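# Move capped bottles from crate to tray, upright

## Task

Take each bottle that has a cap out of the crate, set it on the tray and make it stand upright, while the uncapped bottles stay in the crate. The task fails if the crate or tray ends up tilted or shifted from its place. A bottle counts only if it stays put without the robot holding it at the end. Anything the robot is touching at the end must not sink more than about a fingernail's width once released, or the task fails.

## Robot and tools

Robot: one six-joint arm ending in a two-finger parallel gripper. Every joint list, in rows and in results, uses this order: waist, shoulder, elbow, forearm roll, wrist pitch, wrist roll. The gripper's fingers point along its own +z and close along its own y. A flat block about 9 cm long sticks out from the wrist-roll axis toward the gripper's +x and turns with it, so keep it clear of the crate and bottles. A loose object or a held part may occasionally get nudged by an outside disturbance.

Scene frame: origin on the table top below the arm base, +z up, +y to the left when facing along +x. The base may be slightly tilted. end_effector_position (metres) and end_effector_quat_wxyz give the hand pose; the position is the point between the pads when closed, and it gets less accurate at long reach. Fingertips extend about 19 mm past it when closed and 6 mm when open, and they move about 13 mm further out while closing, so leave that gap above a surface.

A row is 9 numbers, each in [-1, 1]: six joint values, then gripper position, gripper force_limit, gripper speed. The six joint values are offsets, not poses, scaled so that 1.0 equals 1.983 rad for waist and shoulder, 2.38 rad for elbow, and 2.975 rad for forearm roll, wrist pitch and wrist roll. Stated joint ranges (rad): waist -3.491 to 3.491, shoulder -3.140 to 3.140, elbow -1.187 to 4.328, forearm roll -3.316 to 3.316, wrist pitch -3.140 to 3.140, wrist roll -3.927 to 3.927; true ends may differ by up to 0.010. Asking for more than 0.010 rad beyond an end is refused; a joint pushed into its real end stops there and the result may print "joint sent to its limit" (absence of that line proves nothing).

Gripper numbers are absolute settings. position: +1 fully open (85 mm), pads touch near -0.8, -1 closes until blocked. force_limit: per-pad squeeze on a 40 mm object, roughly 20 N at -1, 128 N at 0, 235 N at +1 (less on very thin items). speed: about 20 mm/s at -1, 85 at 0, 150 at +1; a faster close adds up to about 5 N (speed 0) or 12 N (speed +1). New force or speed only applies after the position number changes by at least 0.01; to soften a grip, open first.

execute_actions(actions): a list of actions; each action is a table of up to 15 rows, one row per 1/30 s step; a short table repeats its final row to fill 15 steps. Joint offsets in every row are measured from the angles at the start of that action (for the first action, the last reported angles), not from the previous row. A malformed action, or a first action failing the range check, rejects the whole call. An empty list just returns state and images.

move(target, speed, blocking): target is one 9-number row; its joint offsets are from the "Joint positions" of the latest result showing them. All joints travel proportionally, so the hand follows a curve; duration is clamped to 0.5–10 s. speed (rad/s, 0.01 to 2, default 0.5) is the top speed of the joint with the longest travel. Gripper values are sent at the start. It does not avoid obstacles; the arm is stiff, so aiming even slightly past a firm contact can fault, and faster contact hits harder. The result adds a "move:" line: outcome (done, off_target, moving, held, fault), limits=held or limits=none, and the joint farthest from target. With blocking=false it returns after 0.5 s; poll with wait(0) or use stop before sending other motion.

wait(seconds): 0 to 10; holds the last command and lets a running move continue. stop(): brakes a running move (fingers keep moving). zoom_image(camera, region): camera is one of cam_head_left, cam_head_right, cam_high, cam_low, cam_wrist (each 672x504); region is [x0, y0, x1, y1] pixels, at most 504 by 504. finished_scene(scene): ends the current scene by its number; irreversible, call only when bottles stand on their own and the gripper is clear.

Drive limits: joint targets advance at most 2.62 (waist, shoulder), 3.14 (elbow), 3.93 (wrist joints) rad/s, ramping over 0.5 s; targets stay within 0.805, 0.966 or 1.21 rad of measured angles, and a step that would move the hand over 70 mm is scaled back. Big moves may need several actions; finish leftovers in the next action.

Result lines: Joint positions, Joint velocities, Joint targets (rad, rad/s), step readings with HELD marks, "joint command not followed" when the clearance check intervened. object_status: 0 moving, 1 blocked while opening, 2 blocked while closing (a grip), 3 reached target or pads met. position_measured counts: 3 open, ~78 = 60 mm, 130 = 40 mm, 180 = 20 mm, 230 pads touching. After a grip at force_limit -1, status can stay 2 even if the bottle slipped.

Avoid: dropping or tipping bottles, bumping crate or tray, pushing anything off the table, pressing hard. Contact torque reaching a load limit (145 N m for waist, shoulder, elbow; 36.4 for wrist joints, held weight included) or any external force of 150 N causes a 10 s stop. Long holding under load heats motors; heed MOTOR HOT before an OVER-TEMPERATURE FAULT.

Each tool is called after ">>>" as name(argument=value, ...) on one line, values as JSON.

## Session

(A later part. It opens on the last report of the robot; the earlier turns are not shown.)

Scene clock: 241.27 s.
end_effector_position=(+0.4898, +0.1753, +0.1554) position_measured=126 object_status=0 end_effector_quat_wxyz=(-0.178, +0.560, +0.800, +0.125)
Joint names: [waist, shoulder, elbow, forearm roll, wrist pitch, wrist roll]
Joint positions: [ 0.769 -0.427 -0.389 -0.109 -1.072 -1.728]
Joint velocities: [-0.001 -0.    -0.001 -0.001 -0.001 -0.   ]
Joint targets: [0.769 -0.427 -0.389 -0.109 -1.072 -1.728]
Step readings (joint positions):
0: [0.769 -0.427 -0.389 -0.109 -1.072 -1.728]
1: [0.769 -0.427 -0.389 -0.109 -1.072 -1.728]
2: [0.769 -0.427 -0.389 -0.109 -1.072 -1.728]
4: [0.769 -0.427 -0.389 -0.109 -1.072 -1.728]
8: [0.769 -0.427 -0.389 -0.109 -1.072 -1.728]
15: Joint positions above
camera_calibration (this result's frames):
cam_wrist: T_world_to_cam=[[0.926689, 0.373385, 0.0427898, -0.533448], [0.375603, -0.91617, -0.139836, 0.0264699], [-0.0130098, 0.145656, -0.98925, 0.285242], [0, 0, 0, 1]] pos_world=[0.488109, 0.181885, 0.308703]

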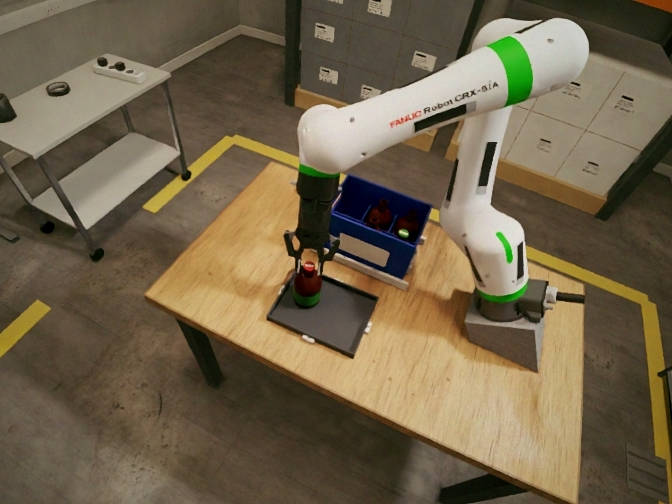

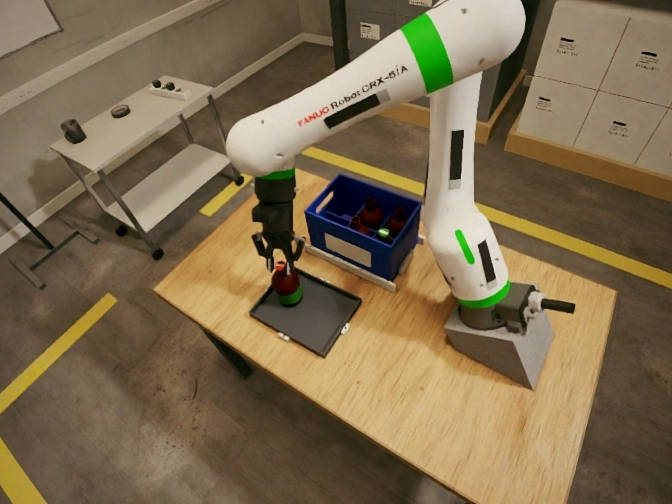

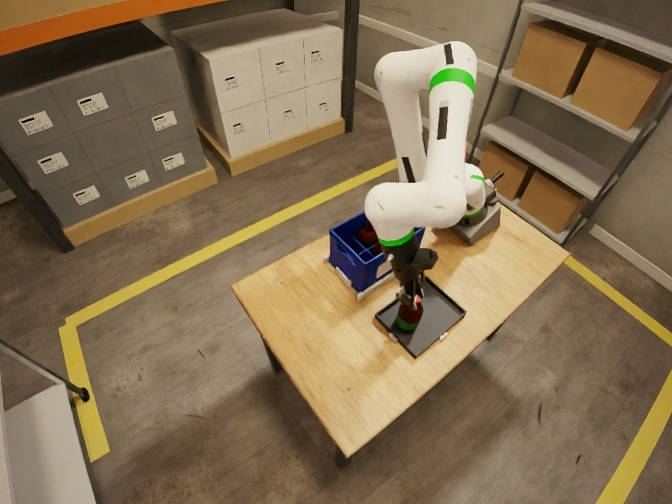

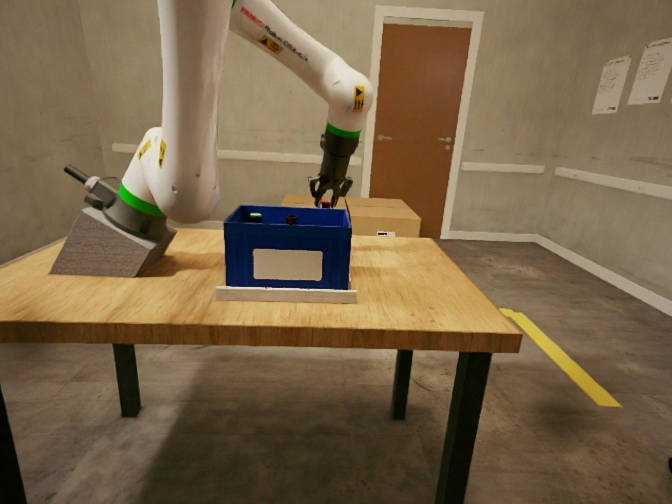

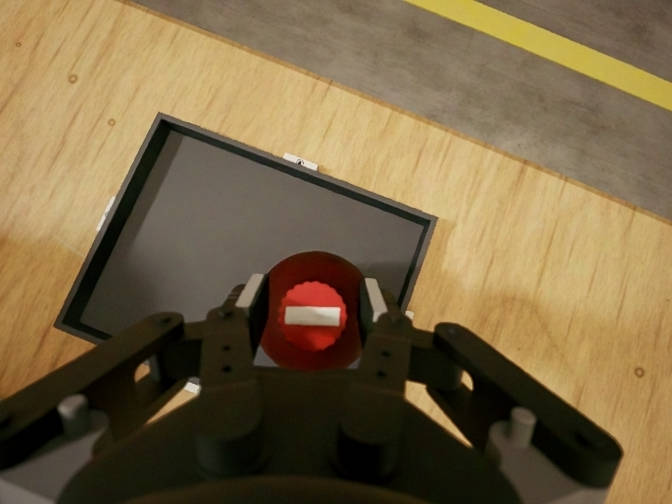

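>>> move(target=[-0.05976, -0.04685, 0.07571, -0.01711, -0.09694, 0.02286, 0.03, 0, -0.3], speed=0.7)

Scene clock: 257.67 s.
end_effector_position=(+0.5048, +0.1157, +0.2531) position_measured=126 object_status=3 end_effector_quat_wxyz=(-0.180, +0.566, +0.795, +0.122)
Joint names: [waist, shoulder, elbow, forearm roll, wrist pitch, wrist roll]
Joint positions: [ 0.65  -0.519 -0.209 -0.16  -1.36  -1.66 ]
Joint velocities: [-0.002 -0.001  0.    -0.001 -0.     0.   ]
Joint targets: [0.650 -0.519 -0.208 -0.160 -1.360 -1.660]
move: done; limits=none; farthest joint: the waist, 0.000 radians from its target (0.118 radians at the start)
camera_calibration (this result's frames):
cam_wrist: T_world_to_cam=[[0.932193, 0.360389, 0.033698, -0.528249], [0.361436, -0.921789, -0.140246, -0.0121626], [-0.0194805, 0.142916, -0.989543, 0.394388], [0, 0, 0, 1]] pos_world=[0.504509, 0.122799, 0.40636]

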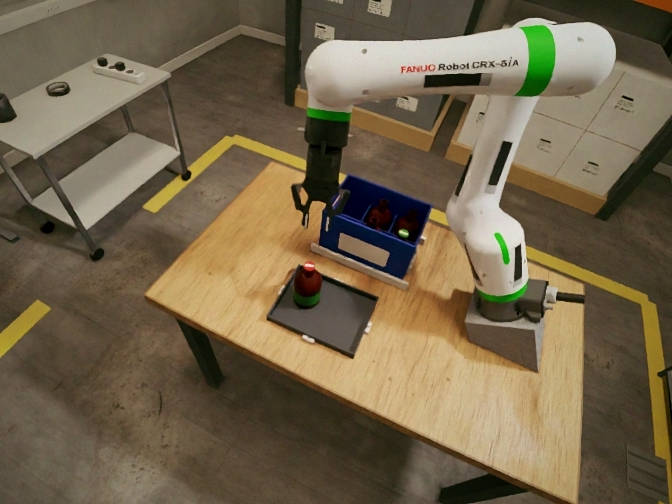

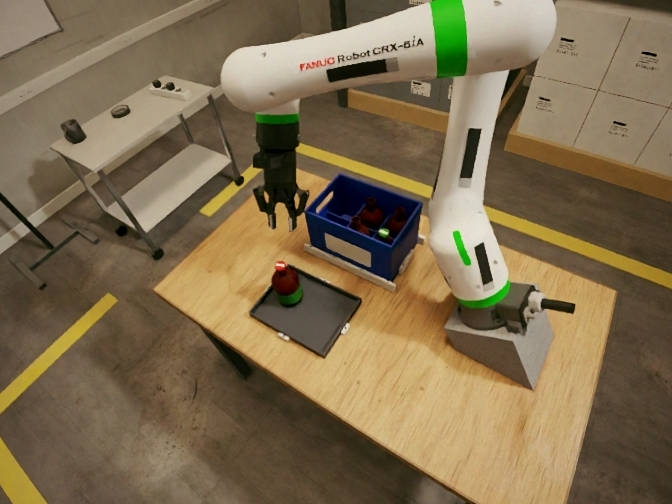

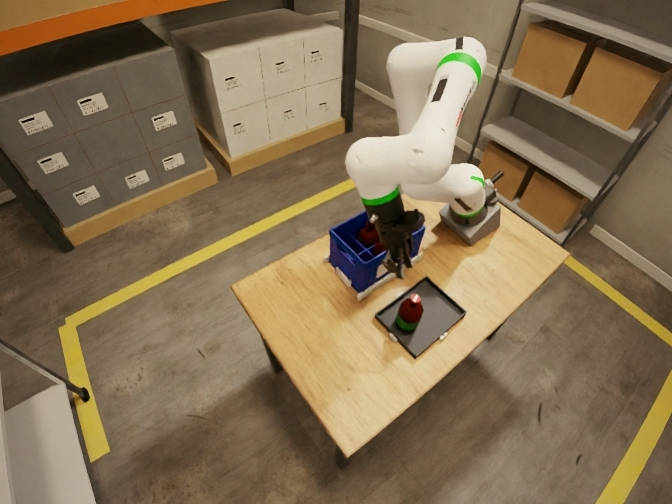

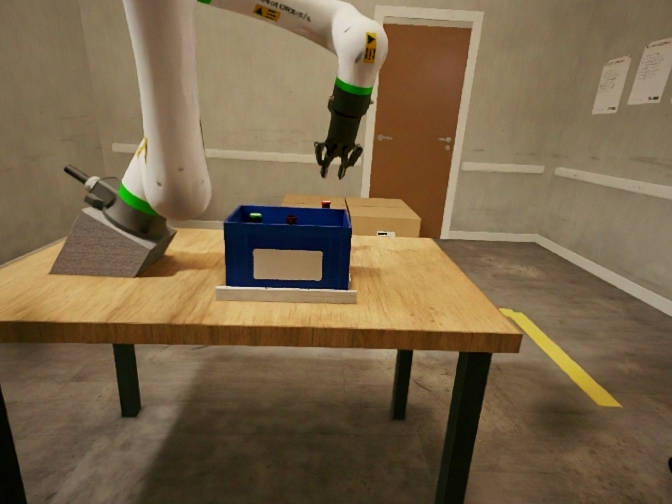

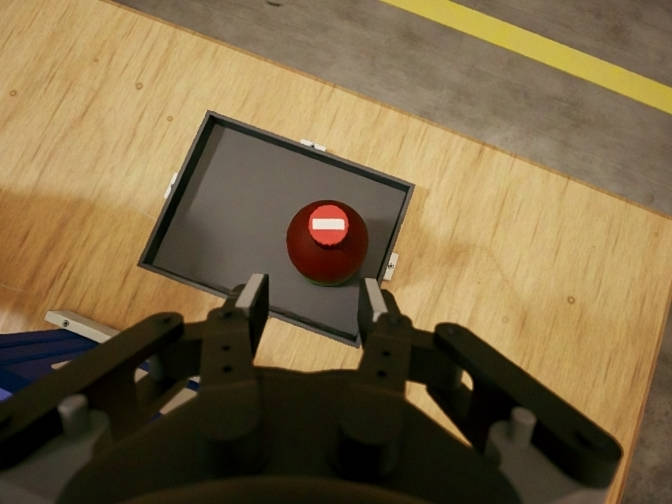

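>>> move(target=[-0.57272, -0.11246, -0.14878, -0.16595, -0.06622, 0.25728, 0.03, 0, -0.3], speed=1.2)

>>> zoom_image(camera="cam_wrist", region=[200, 240, 440, 400])

>>> zoom_image(camera="cam_low", region=[200, 150, 310, 260])

Scene clock: 265.47 s.
end_effector_position=(+0.3150, -0.0462, +0.2002) position_measured=126 object_status=3 end_effector_quat_wxyz=(-0.154, +0.690, +0.690, +0.153)
Joint names: [waist, shoulder, elbow, forearm roll, wrist pitch, wrist roll]
Joint positions: [-0.486 -0.742 -0.563 -0.653 -1.557 -0.895]
Joint velocities: [ 0.001  0.001  0.    -0.001 -0.     0.   ]
Joint targets: [-0.486 -0.743 -0.563 -0.653 -1.557 -0.895]
move: done; limits=none; farthest joint: the waist, 0.000 radians from its target (1.136 radians at the start)
camera_calibration (this result's frames):
cam_wrist: T_world_to_cam=[[0.998532, 0.0333034, 0.0427126, -0.329012], [0.0389605, -0.989482, -0.139307, -0.00197386], [0.0376239, 0.140767, -0.989328, 0.343347], [0, 0, 0, 1]] pos_world=[0.315688, -0.0393279, 0.353461]

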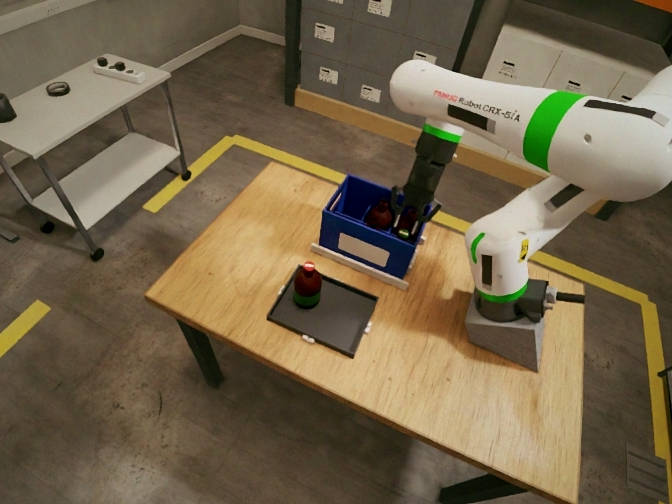

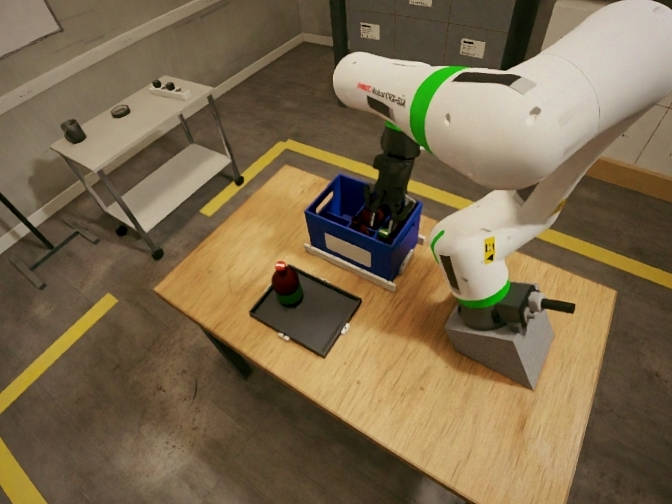

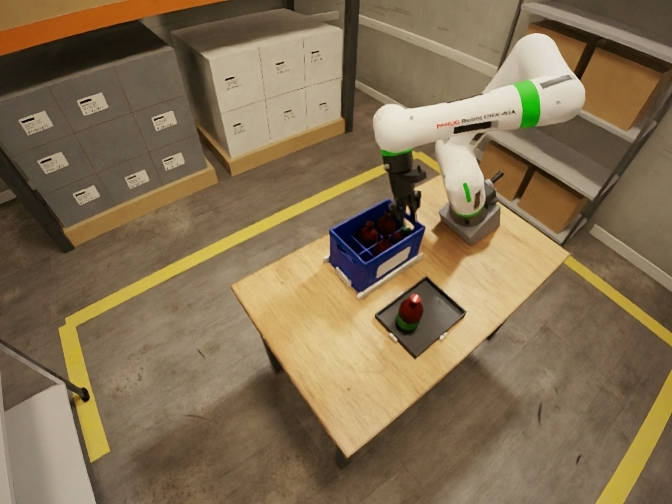

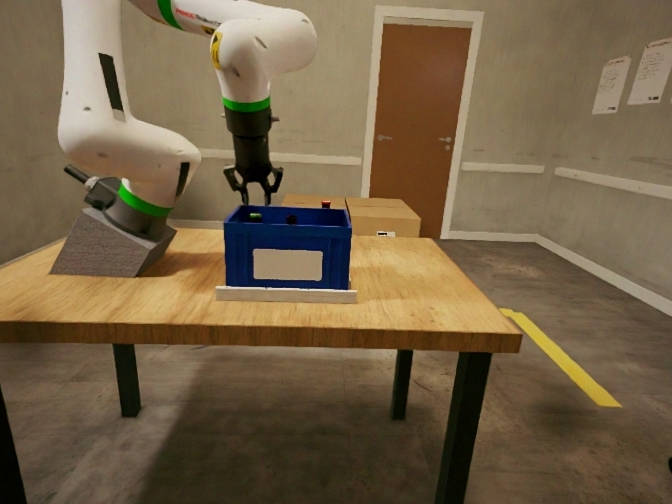

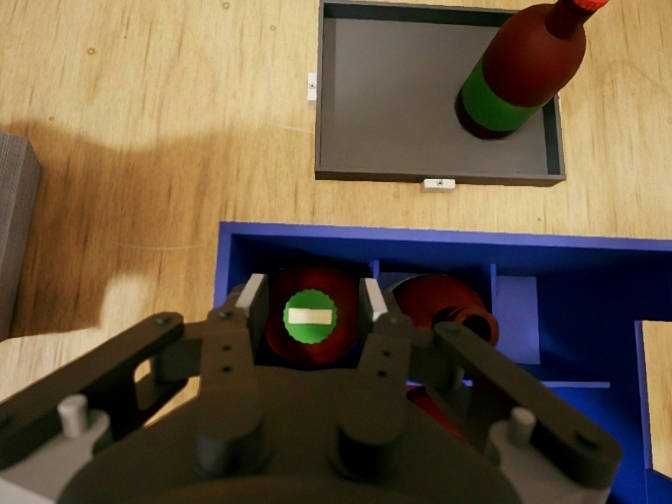

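Region (200, 240, 440, 400) of cam_wrist's 672x504 image, scaled by 2.100, with more detail than that image has.

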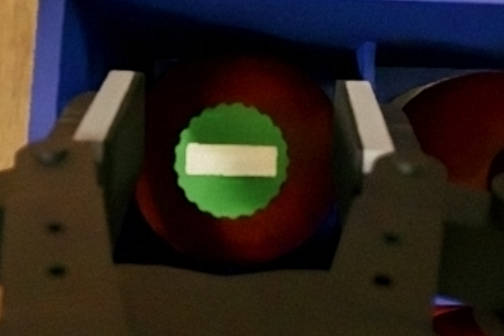

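Region (200, 150, 310, 260) of cam_low's 672x504 image, scaled by 4.582, with more detail than that image has.

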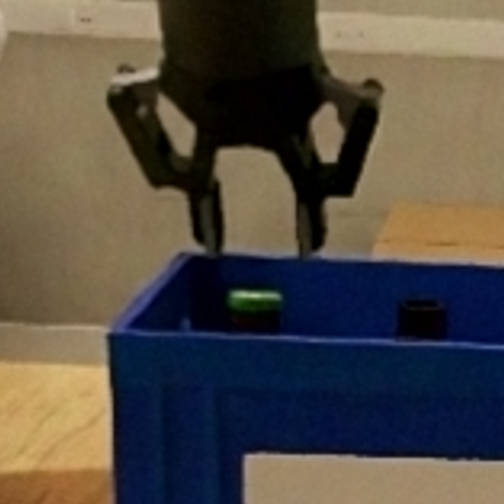

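>>> move(target=[0.02935, 0.02592, -0.02878, 0.00171, 0.04383, 0.00894, 0.03, 0, -0.3], speed=0.3)

>>> zoom_image(camera="cam_wrist", region=[200, 240, 440, 400])

>>> zoom_image(camera="cam_low", region=[200, 150, 310, 260])

Scene clock: 275.97 s.
end_effector_position=(+0.3127, -0.0480, +0.1570) position_measured=126 object_status=3 end_effector_quat_wxyz=(-0.154, +0.690, +0.690, +0.153)
Joint names: [waist, shoulder, elbow, forearm roll, wrist pitch, wrist roll]
Joint positions: [-0.427 -0.691 -0.631 -0.648 -1.427 -0.868]
Joint velocities: [ 0.002  0.    -0.002 -0.001  0.001  0.   ]
Joint targets: [-0.427 -0.691 -0.631 -0.648 -1.427 -0.868]
move: done; limits=none; farthest joint: the shoulder, 0.001 radians from its target (0.052 radians at the start)
camera_calibration (this result's frames):
cam_wrist: T_world_to_cam=[[0.998539, 0.0333049, 0.0425494, -0.324842], [0.0389329, -0.989506, -0.139148, -0.00970567], [0.0374686, 0.140601, -0.989357, 0.30103], [0, 0, 0, 1]] pos_world=[0.313466, -0.0411102, 0.310297]

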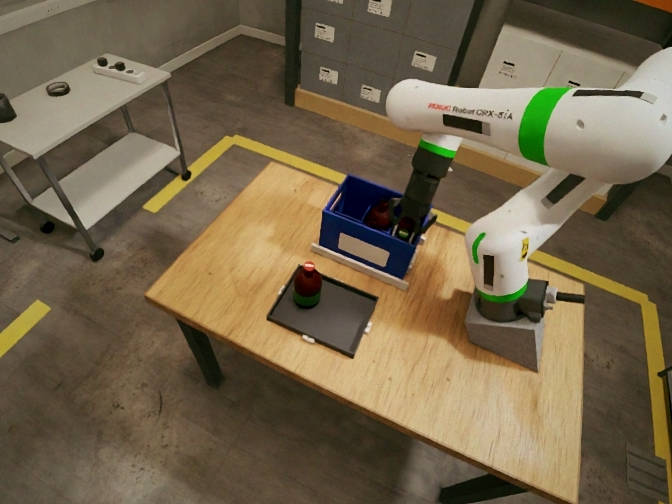

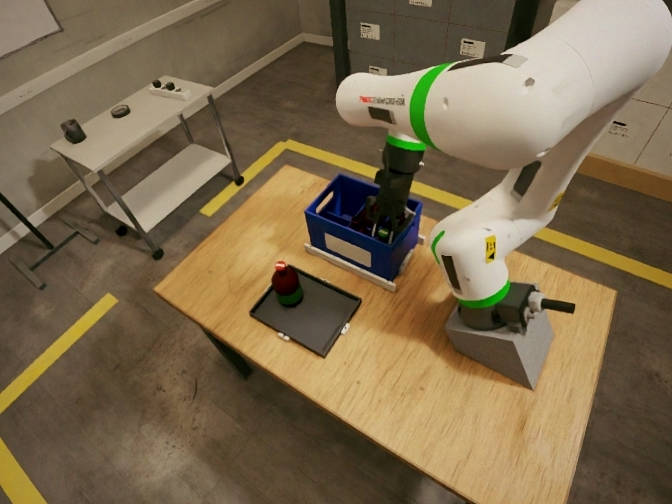

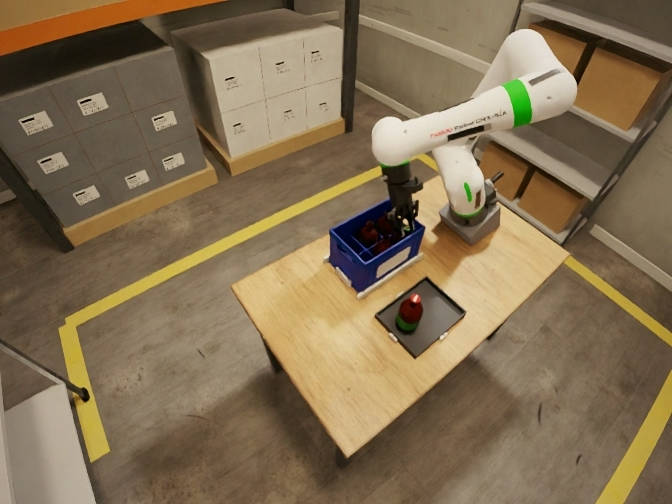

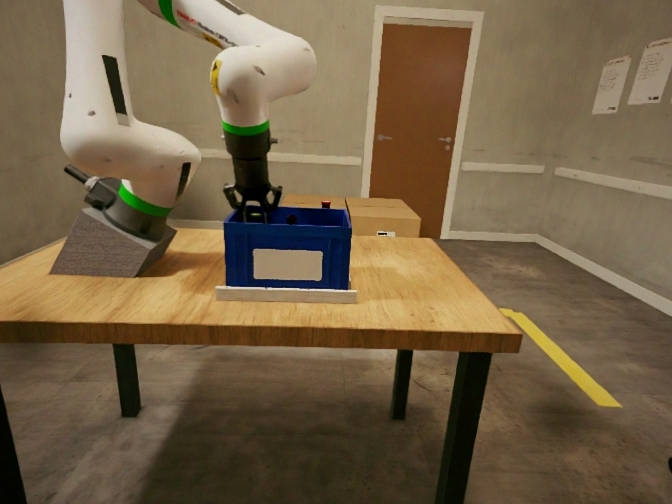

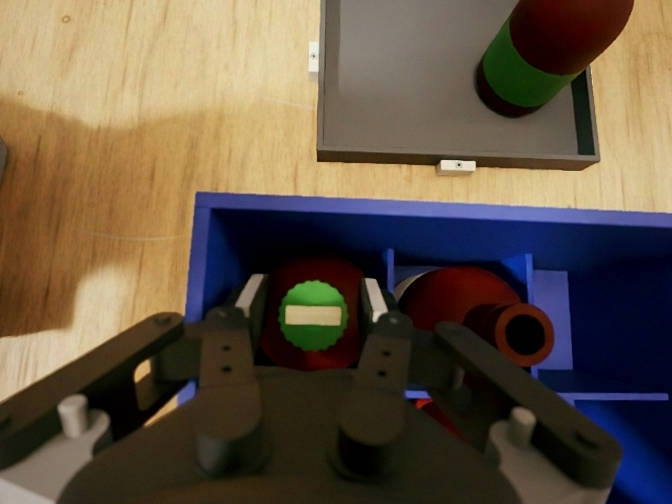

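Region (200, 240, 440, 400) of cam_wrist's 672x504 image, scaled by 2.100, with more detail than that image has.

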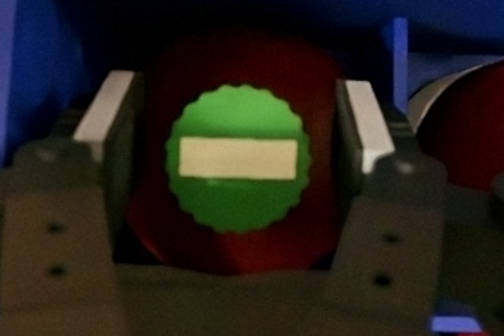

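Region (200, 150, 310, 260) of cam_low's 672x504 image, scaled by 4.582, with more detail than that image has.

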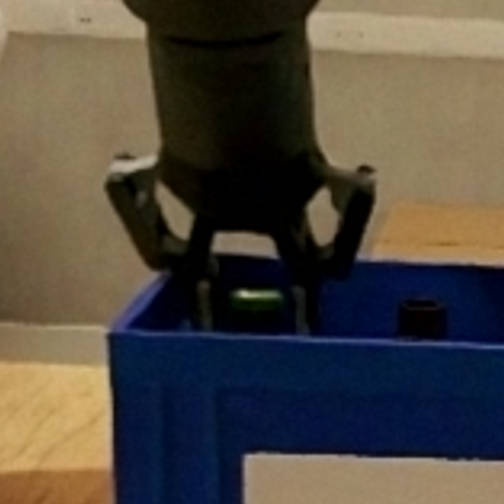

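>>> execute_actions(actions=[[[0,0,0,0,0,0,-1,0,-0.3]]])

Scene clock: 277.63 s.
end_effector_position=(+0.3127, -0.0480, +0.1570) position_measured=168 object_status=0 end_effector_quat_wxyz=(-0.154, +0.690, +0.690, +0.153)
Joint names: [waist, shoulder, elbow, forearm roll, wrist pitch, wrist roll]
Joint positions: [-0.427 -0.691 -0.631 -0.648 -1.427 -0.868]
Joint velocities: [ 0.     0.001 -0.001 -0.     0.001 -0.   ]
Joint targets: [-0.427 -0.691 -0.631 -0.648 -1.427 -0.868]
Step readings (joint positions):
0: [-0.427 -0.691 -0.631 -0.648 -1.427 -0.868]
1: [-0.427 -0.691 -0.631 -0.648 -1.427 -0.868]
2: [-0.427 -0.691 -0.631 -0.648 -1.427 -0.868]
4: [-0.427 -0.691 -0.631 -0.648 -1.427 -0.868]
8: [-0.427 -0.691 -0.631 -0.648 -1.427 -0.868]
15: Joint positions above
camera_calibration (this result's frames):
cam_wrist: T_world_to_cam=[[0.998539, 0.0333125, 0.0425349, -0.324832], [0.0389384, -0.989506, -0.139147, -0.00971104], [0.0374532, 0.1406, -0.989358, 0.30101], [0, 0, 0, 1]] pos_world=[0.313462, -0.0411103, 0.310272]

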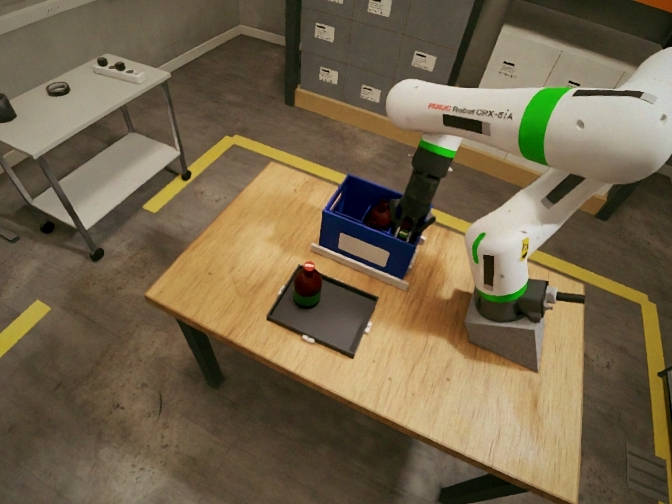

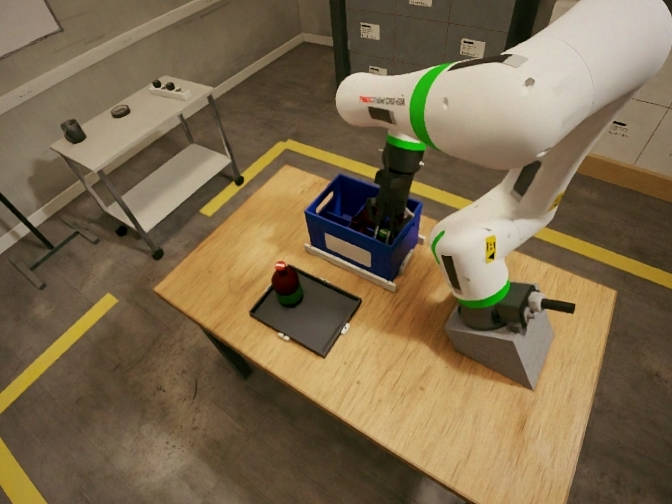

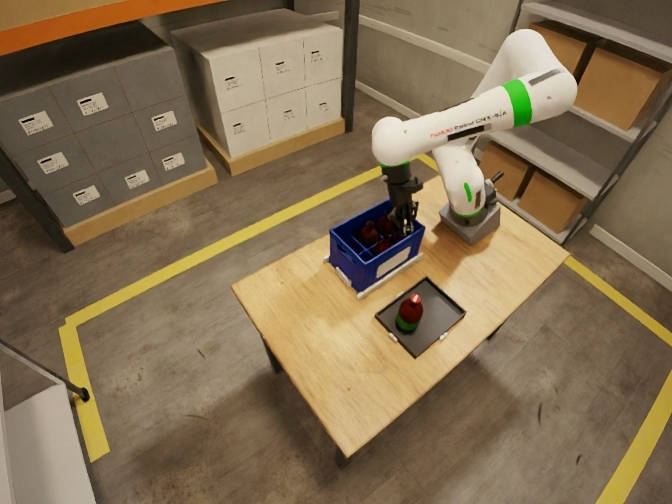

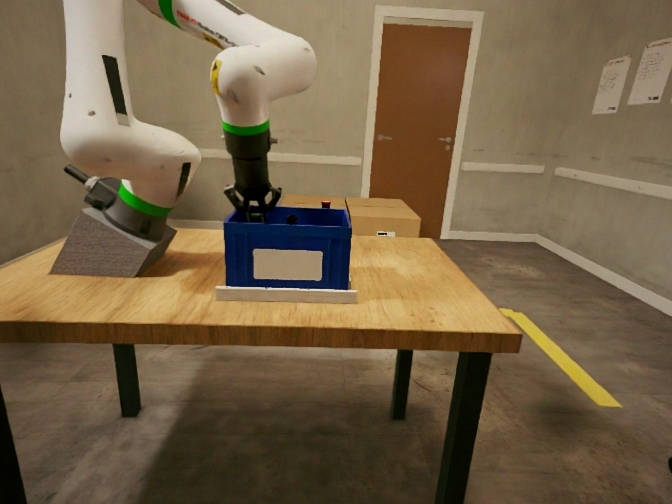

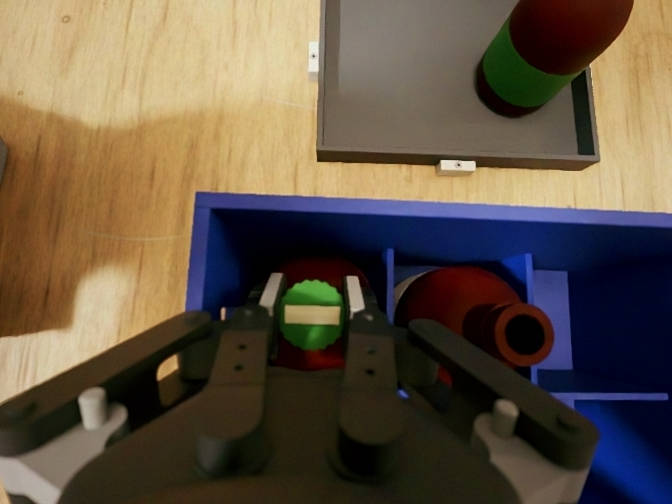

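>>> move(target=[0.04181, -0.02658, 0.08008, 0.04007, -0.08911, 0.03788, -1, 0, -0.3], speed=0.45)

Scene clock: 320.17 s.
end_effector_position=(+0.3141, -0.0480, +0.2499) position_measured=168 object_status=2 end_effector_quat_wxyz=(-0.178, +0.560, +0.799, +0.125)
Joint names: [waist, shoulder, elbow, forearm roll, wrist pitch, wrist roll]
Joint positions: [-0.345 -0.744 -0.441 -0.529 -1.692 -0.756]
Joint velocities: [ 0.002 -0.     0.001 -0.001  0.     0.001]
Joint targets: [-0.345 -0.744 -0.441 -0.529 -1.692 -0.756]
move: done; limits=none; farthest joint: the wrist pitch, 0.001 radians from its target (0.265 radians at the start)
camera_calibration (this result's frames):
cam_wrist: T_world_to_cam=[[0.92683, 0.372997, 0.0431249, -0.291437], [0.375272, -0.916345, -0.13958, -0.0988632], [-0.0125456, 0.14555, -0.989271, 0.408775], [0, 0, 0, 1]] pos_world=[0.312342, -0.041385, 0.403159]

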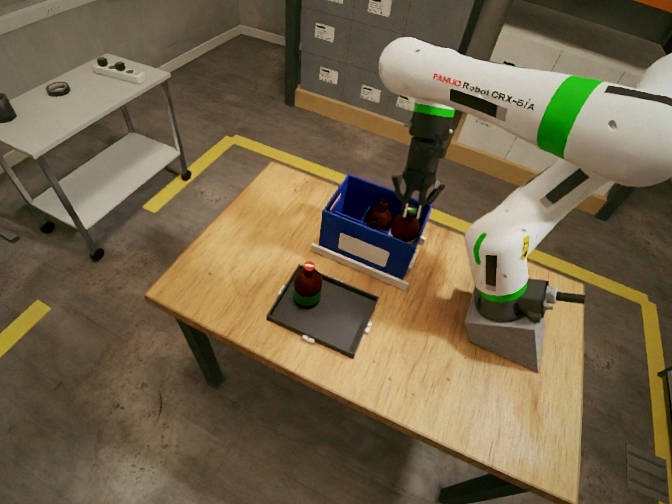

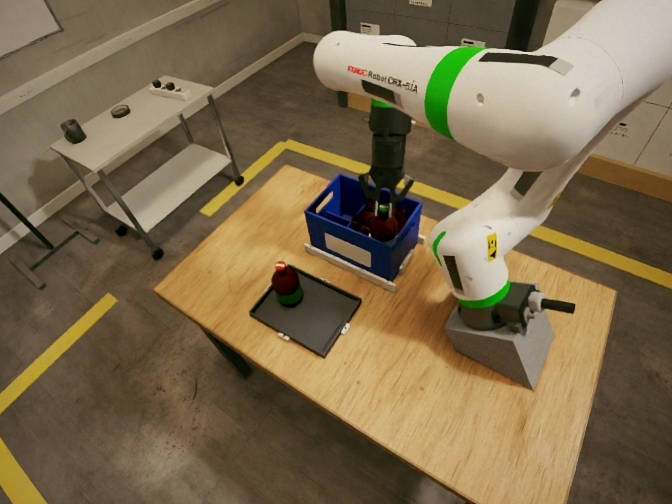

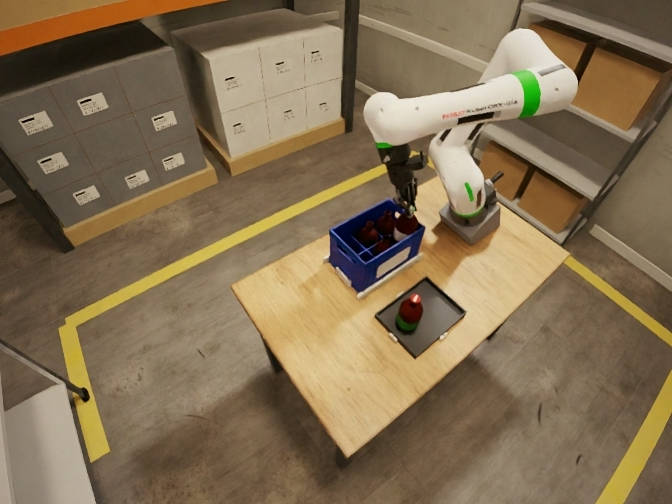

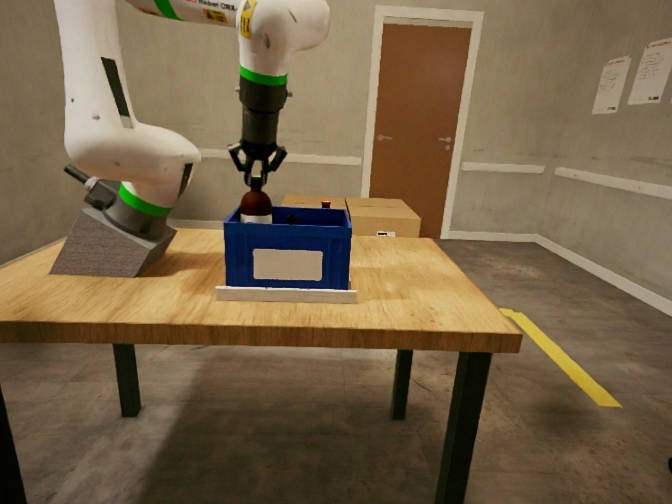

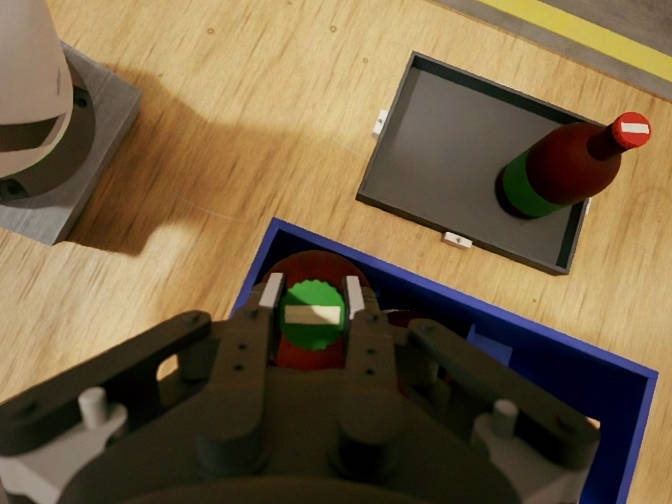

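>>> move(target=[0.13535, -0.00212, 0.09197, 0.0605, -0.07277, 0.03452, -1, 0, -0.3], speed=0.5)

Scene clock: 324.77 s.
end_effector_position=(+0.3251, -0.0552, +0.3427) position_measured=168 object_status=2 end_effector_quat_wxyz=(-0.200, +0.374, +0.902, +0.083)
Joint names: [waist, shoulder, elbow, forearm roll, wrist pitch, wrist roll]
Joint positions: [-0.076 -0.748 -0.222 -0.349 -1.908 -0.653]
Joint velocities: [-0.    -0.001  0.001  0.002 -0.001  0.   ]
Joint targets: [-0.076 -0.748 -0.222 -0.349 -1.908 -0.653]
move: done; limits=none; farthest joint: the wrist pitch, 0.001 radians from its target (0.217 radians at the start)
camera_calibration (this result's frames):
cam_wrist: T_world_to_cam=[[0.682603, 0.729466, 0.0439558, -0.204231], [0.727244, -0.672145, -0.139057, -0.19775], [-0.0718928, 0.126887, -0.989308, 0.520061], [0, 0, 0, 1]] pos_world=[0.320611, -0.0499263, 0.49598]

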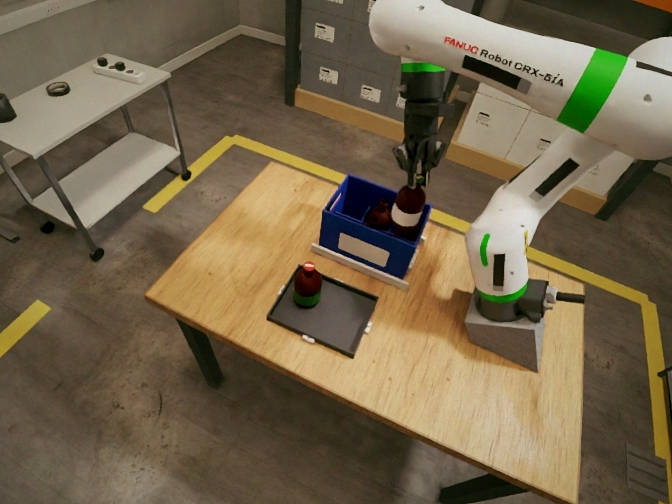

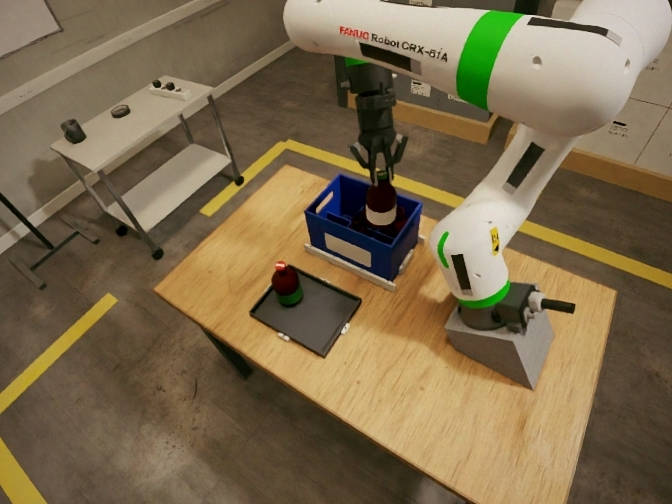

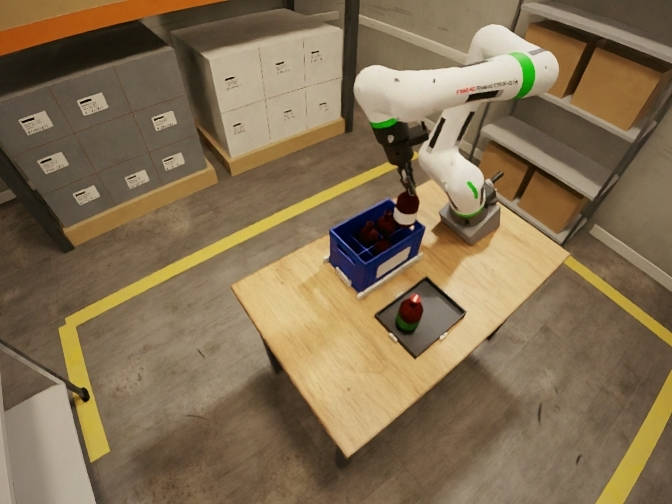

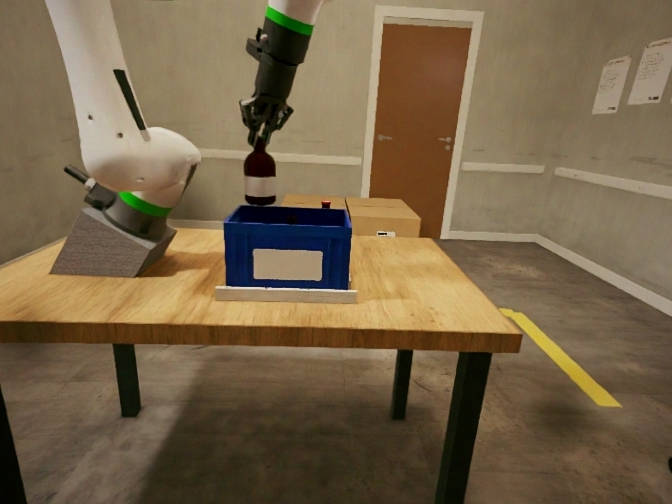

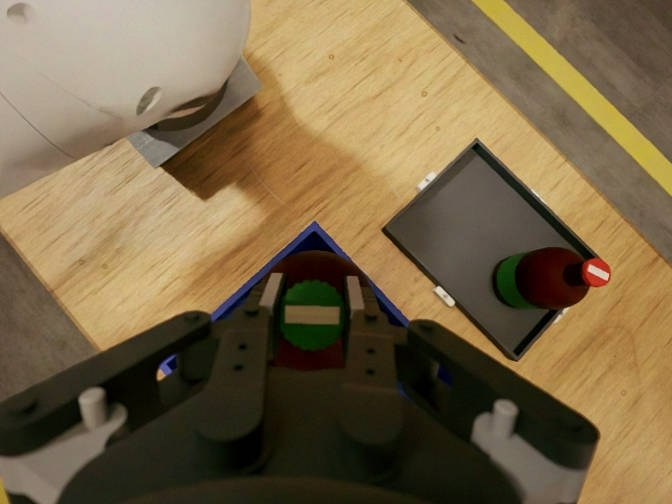

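>>> move(target=[0.40691, 0.06132, 0.05189, 0.0802, 0.05469, -0.23425, -1, 0, -0.3], speed=1.0)

Scene clock: 329.30 s.
end_effector_position=(+0.4399, +0.0599, +0.3429) position_measured=168 object_status=2 end_effector_quat_wxyz=(-0.201, +0.373, +0.902, +0.084)
Joint names: [waist, shoulder, elbow, forearm roll, wrist pitch, wrist roll]
Joint positions: [ 0.731 -0.626 -0.098 -0.111 -1.745 -1.35 ]
Joint velocities: [ 0.     0.    -0.    -0.001  0.    -0.001]
Joint targets: [0.731 -0.626 -0.098 -0.111 -1.745 -1.350]
move: done; limits=none; farthest joint: the waist, 0.000 radians from its target (0.807 radians at the start)
camera_calibration (this result's frames):
cam_wrist: T_world_to_cam=[[0.682138, 0.729885, 0.0442222, -0.366477], [0.727661, -0.671609, -0.139469, -0.203905], [-0.0720963, 0.127316, -0.989238, 0.513908], [0, 0, 0, 1]] pos_world=[0.435412, 0.0651136, 0.496145]

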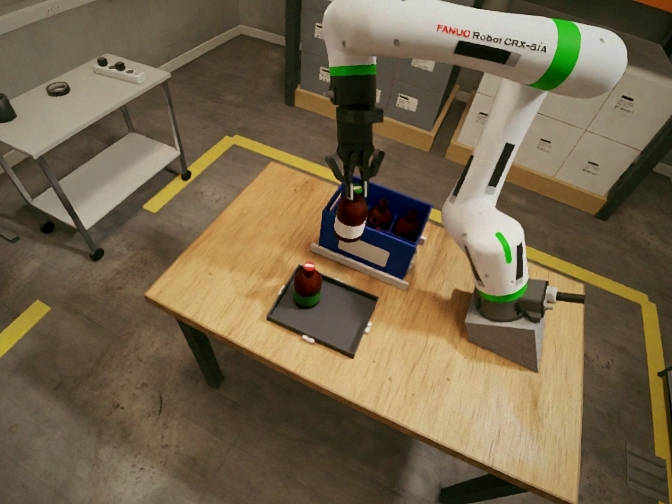

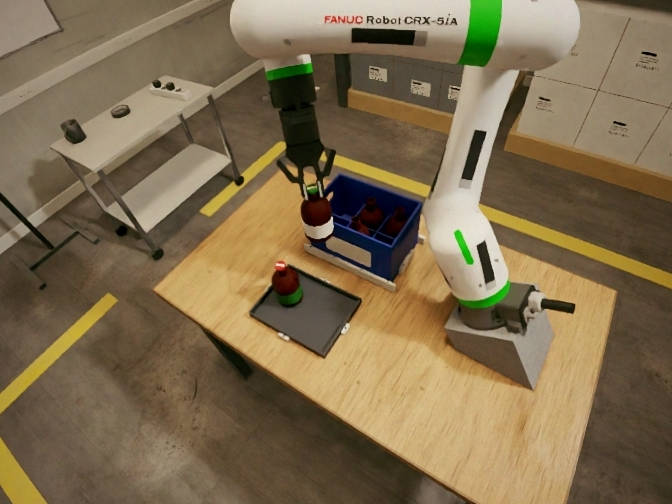

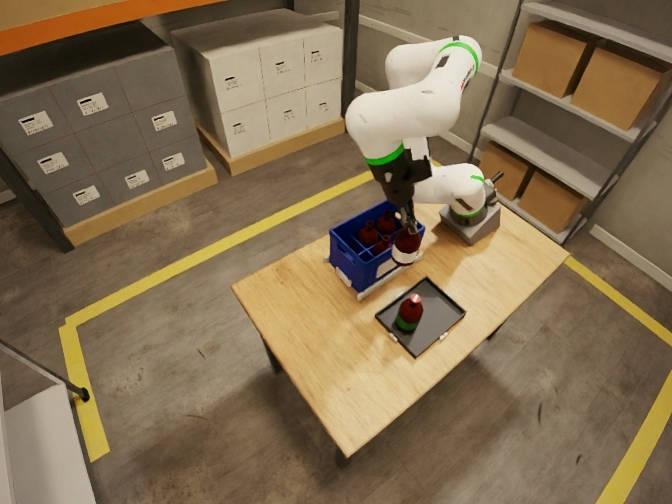

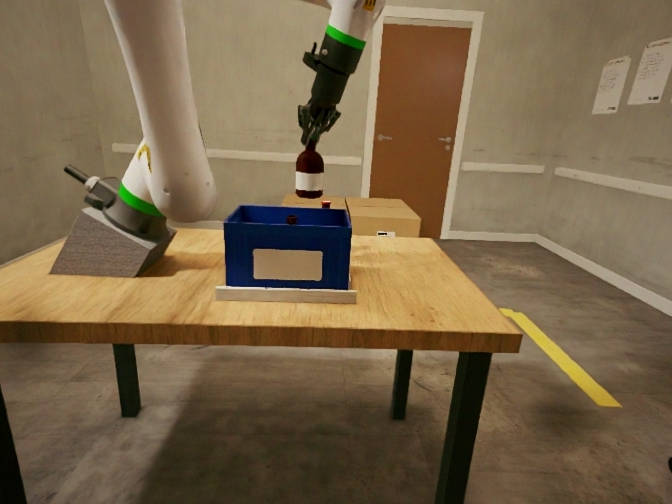

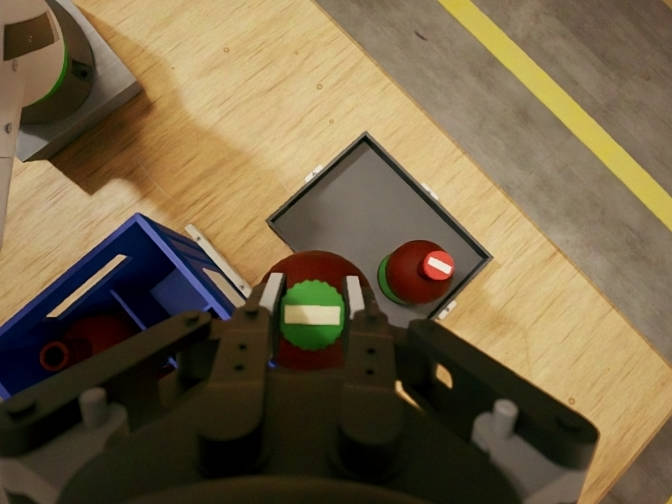

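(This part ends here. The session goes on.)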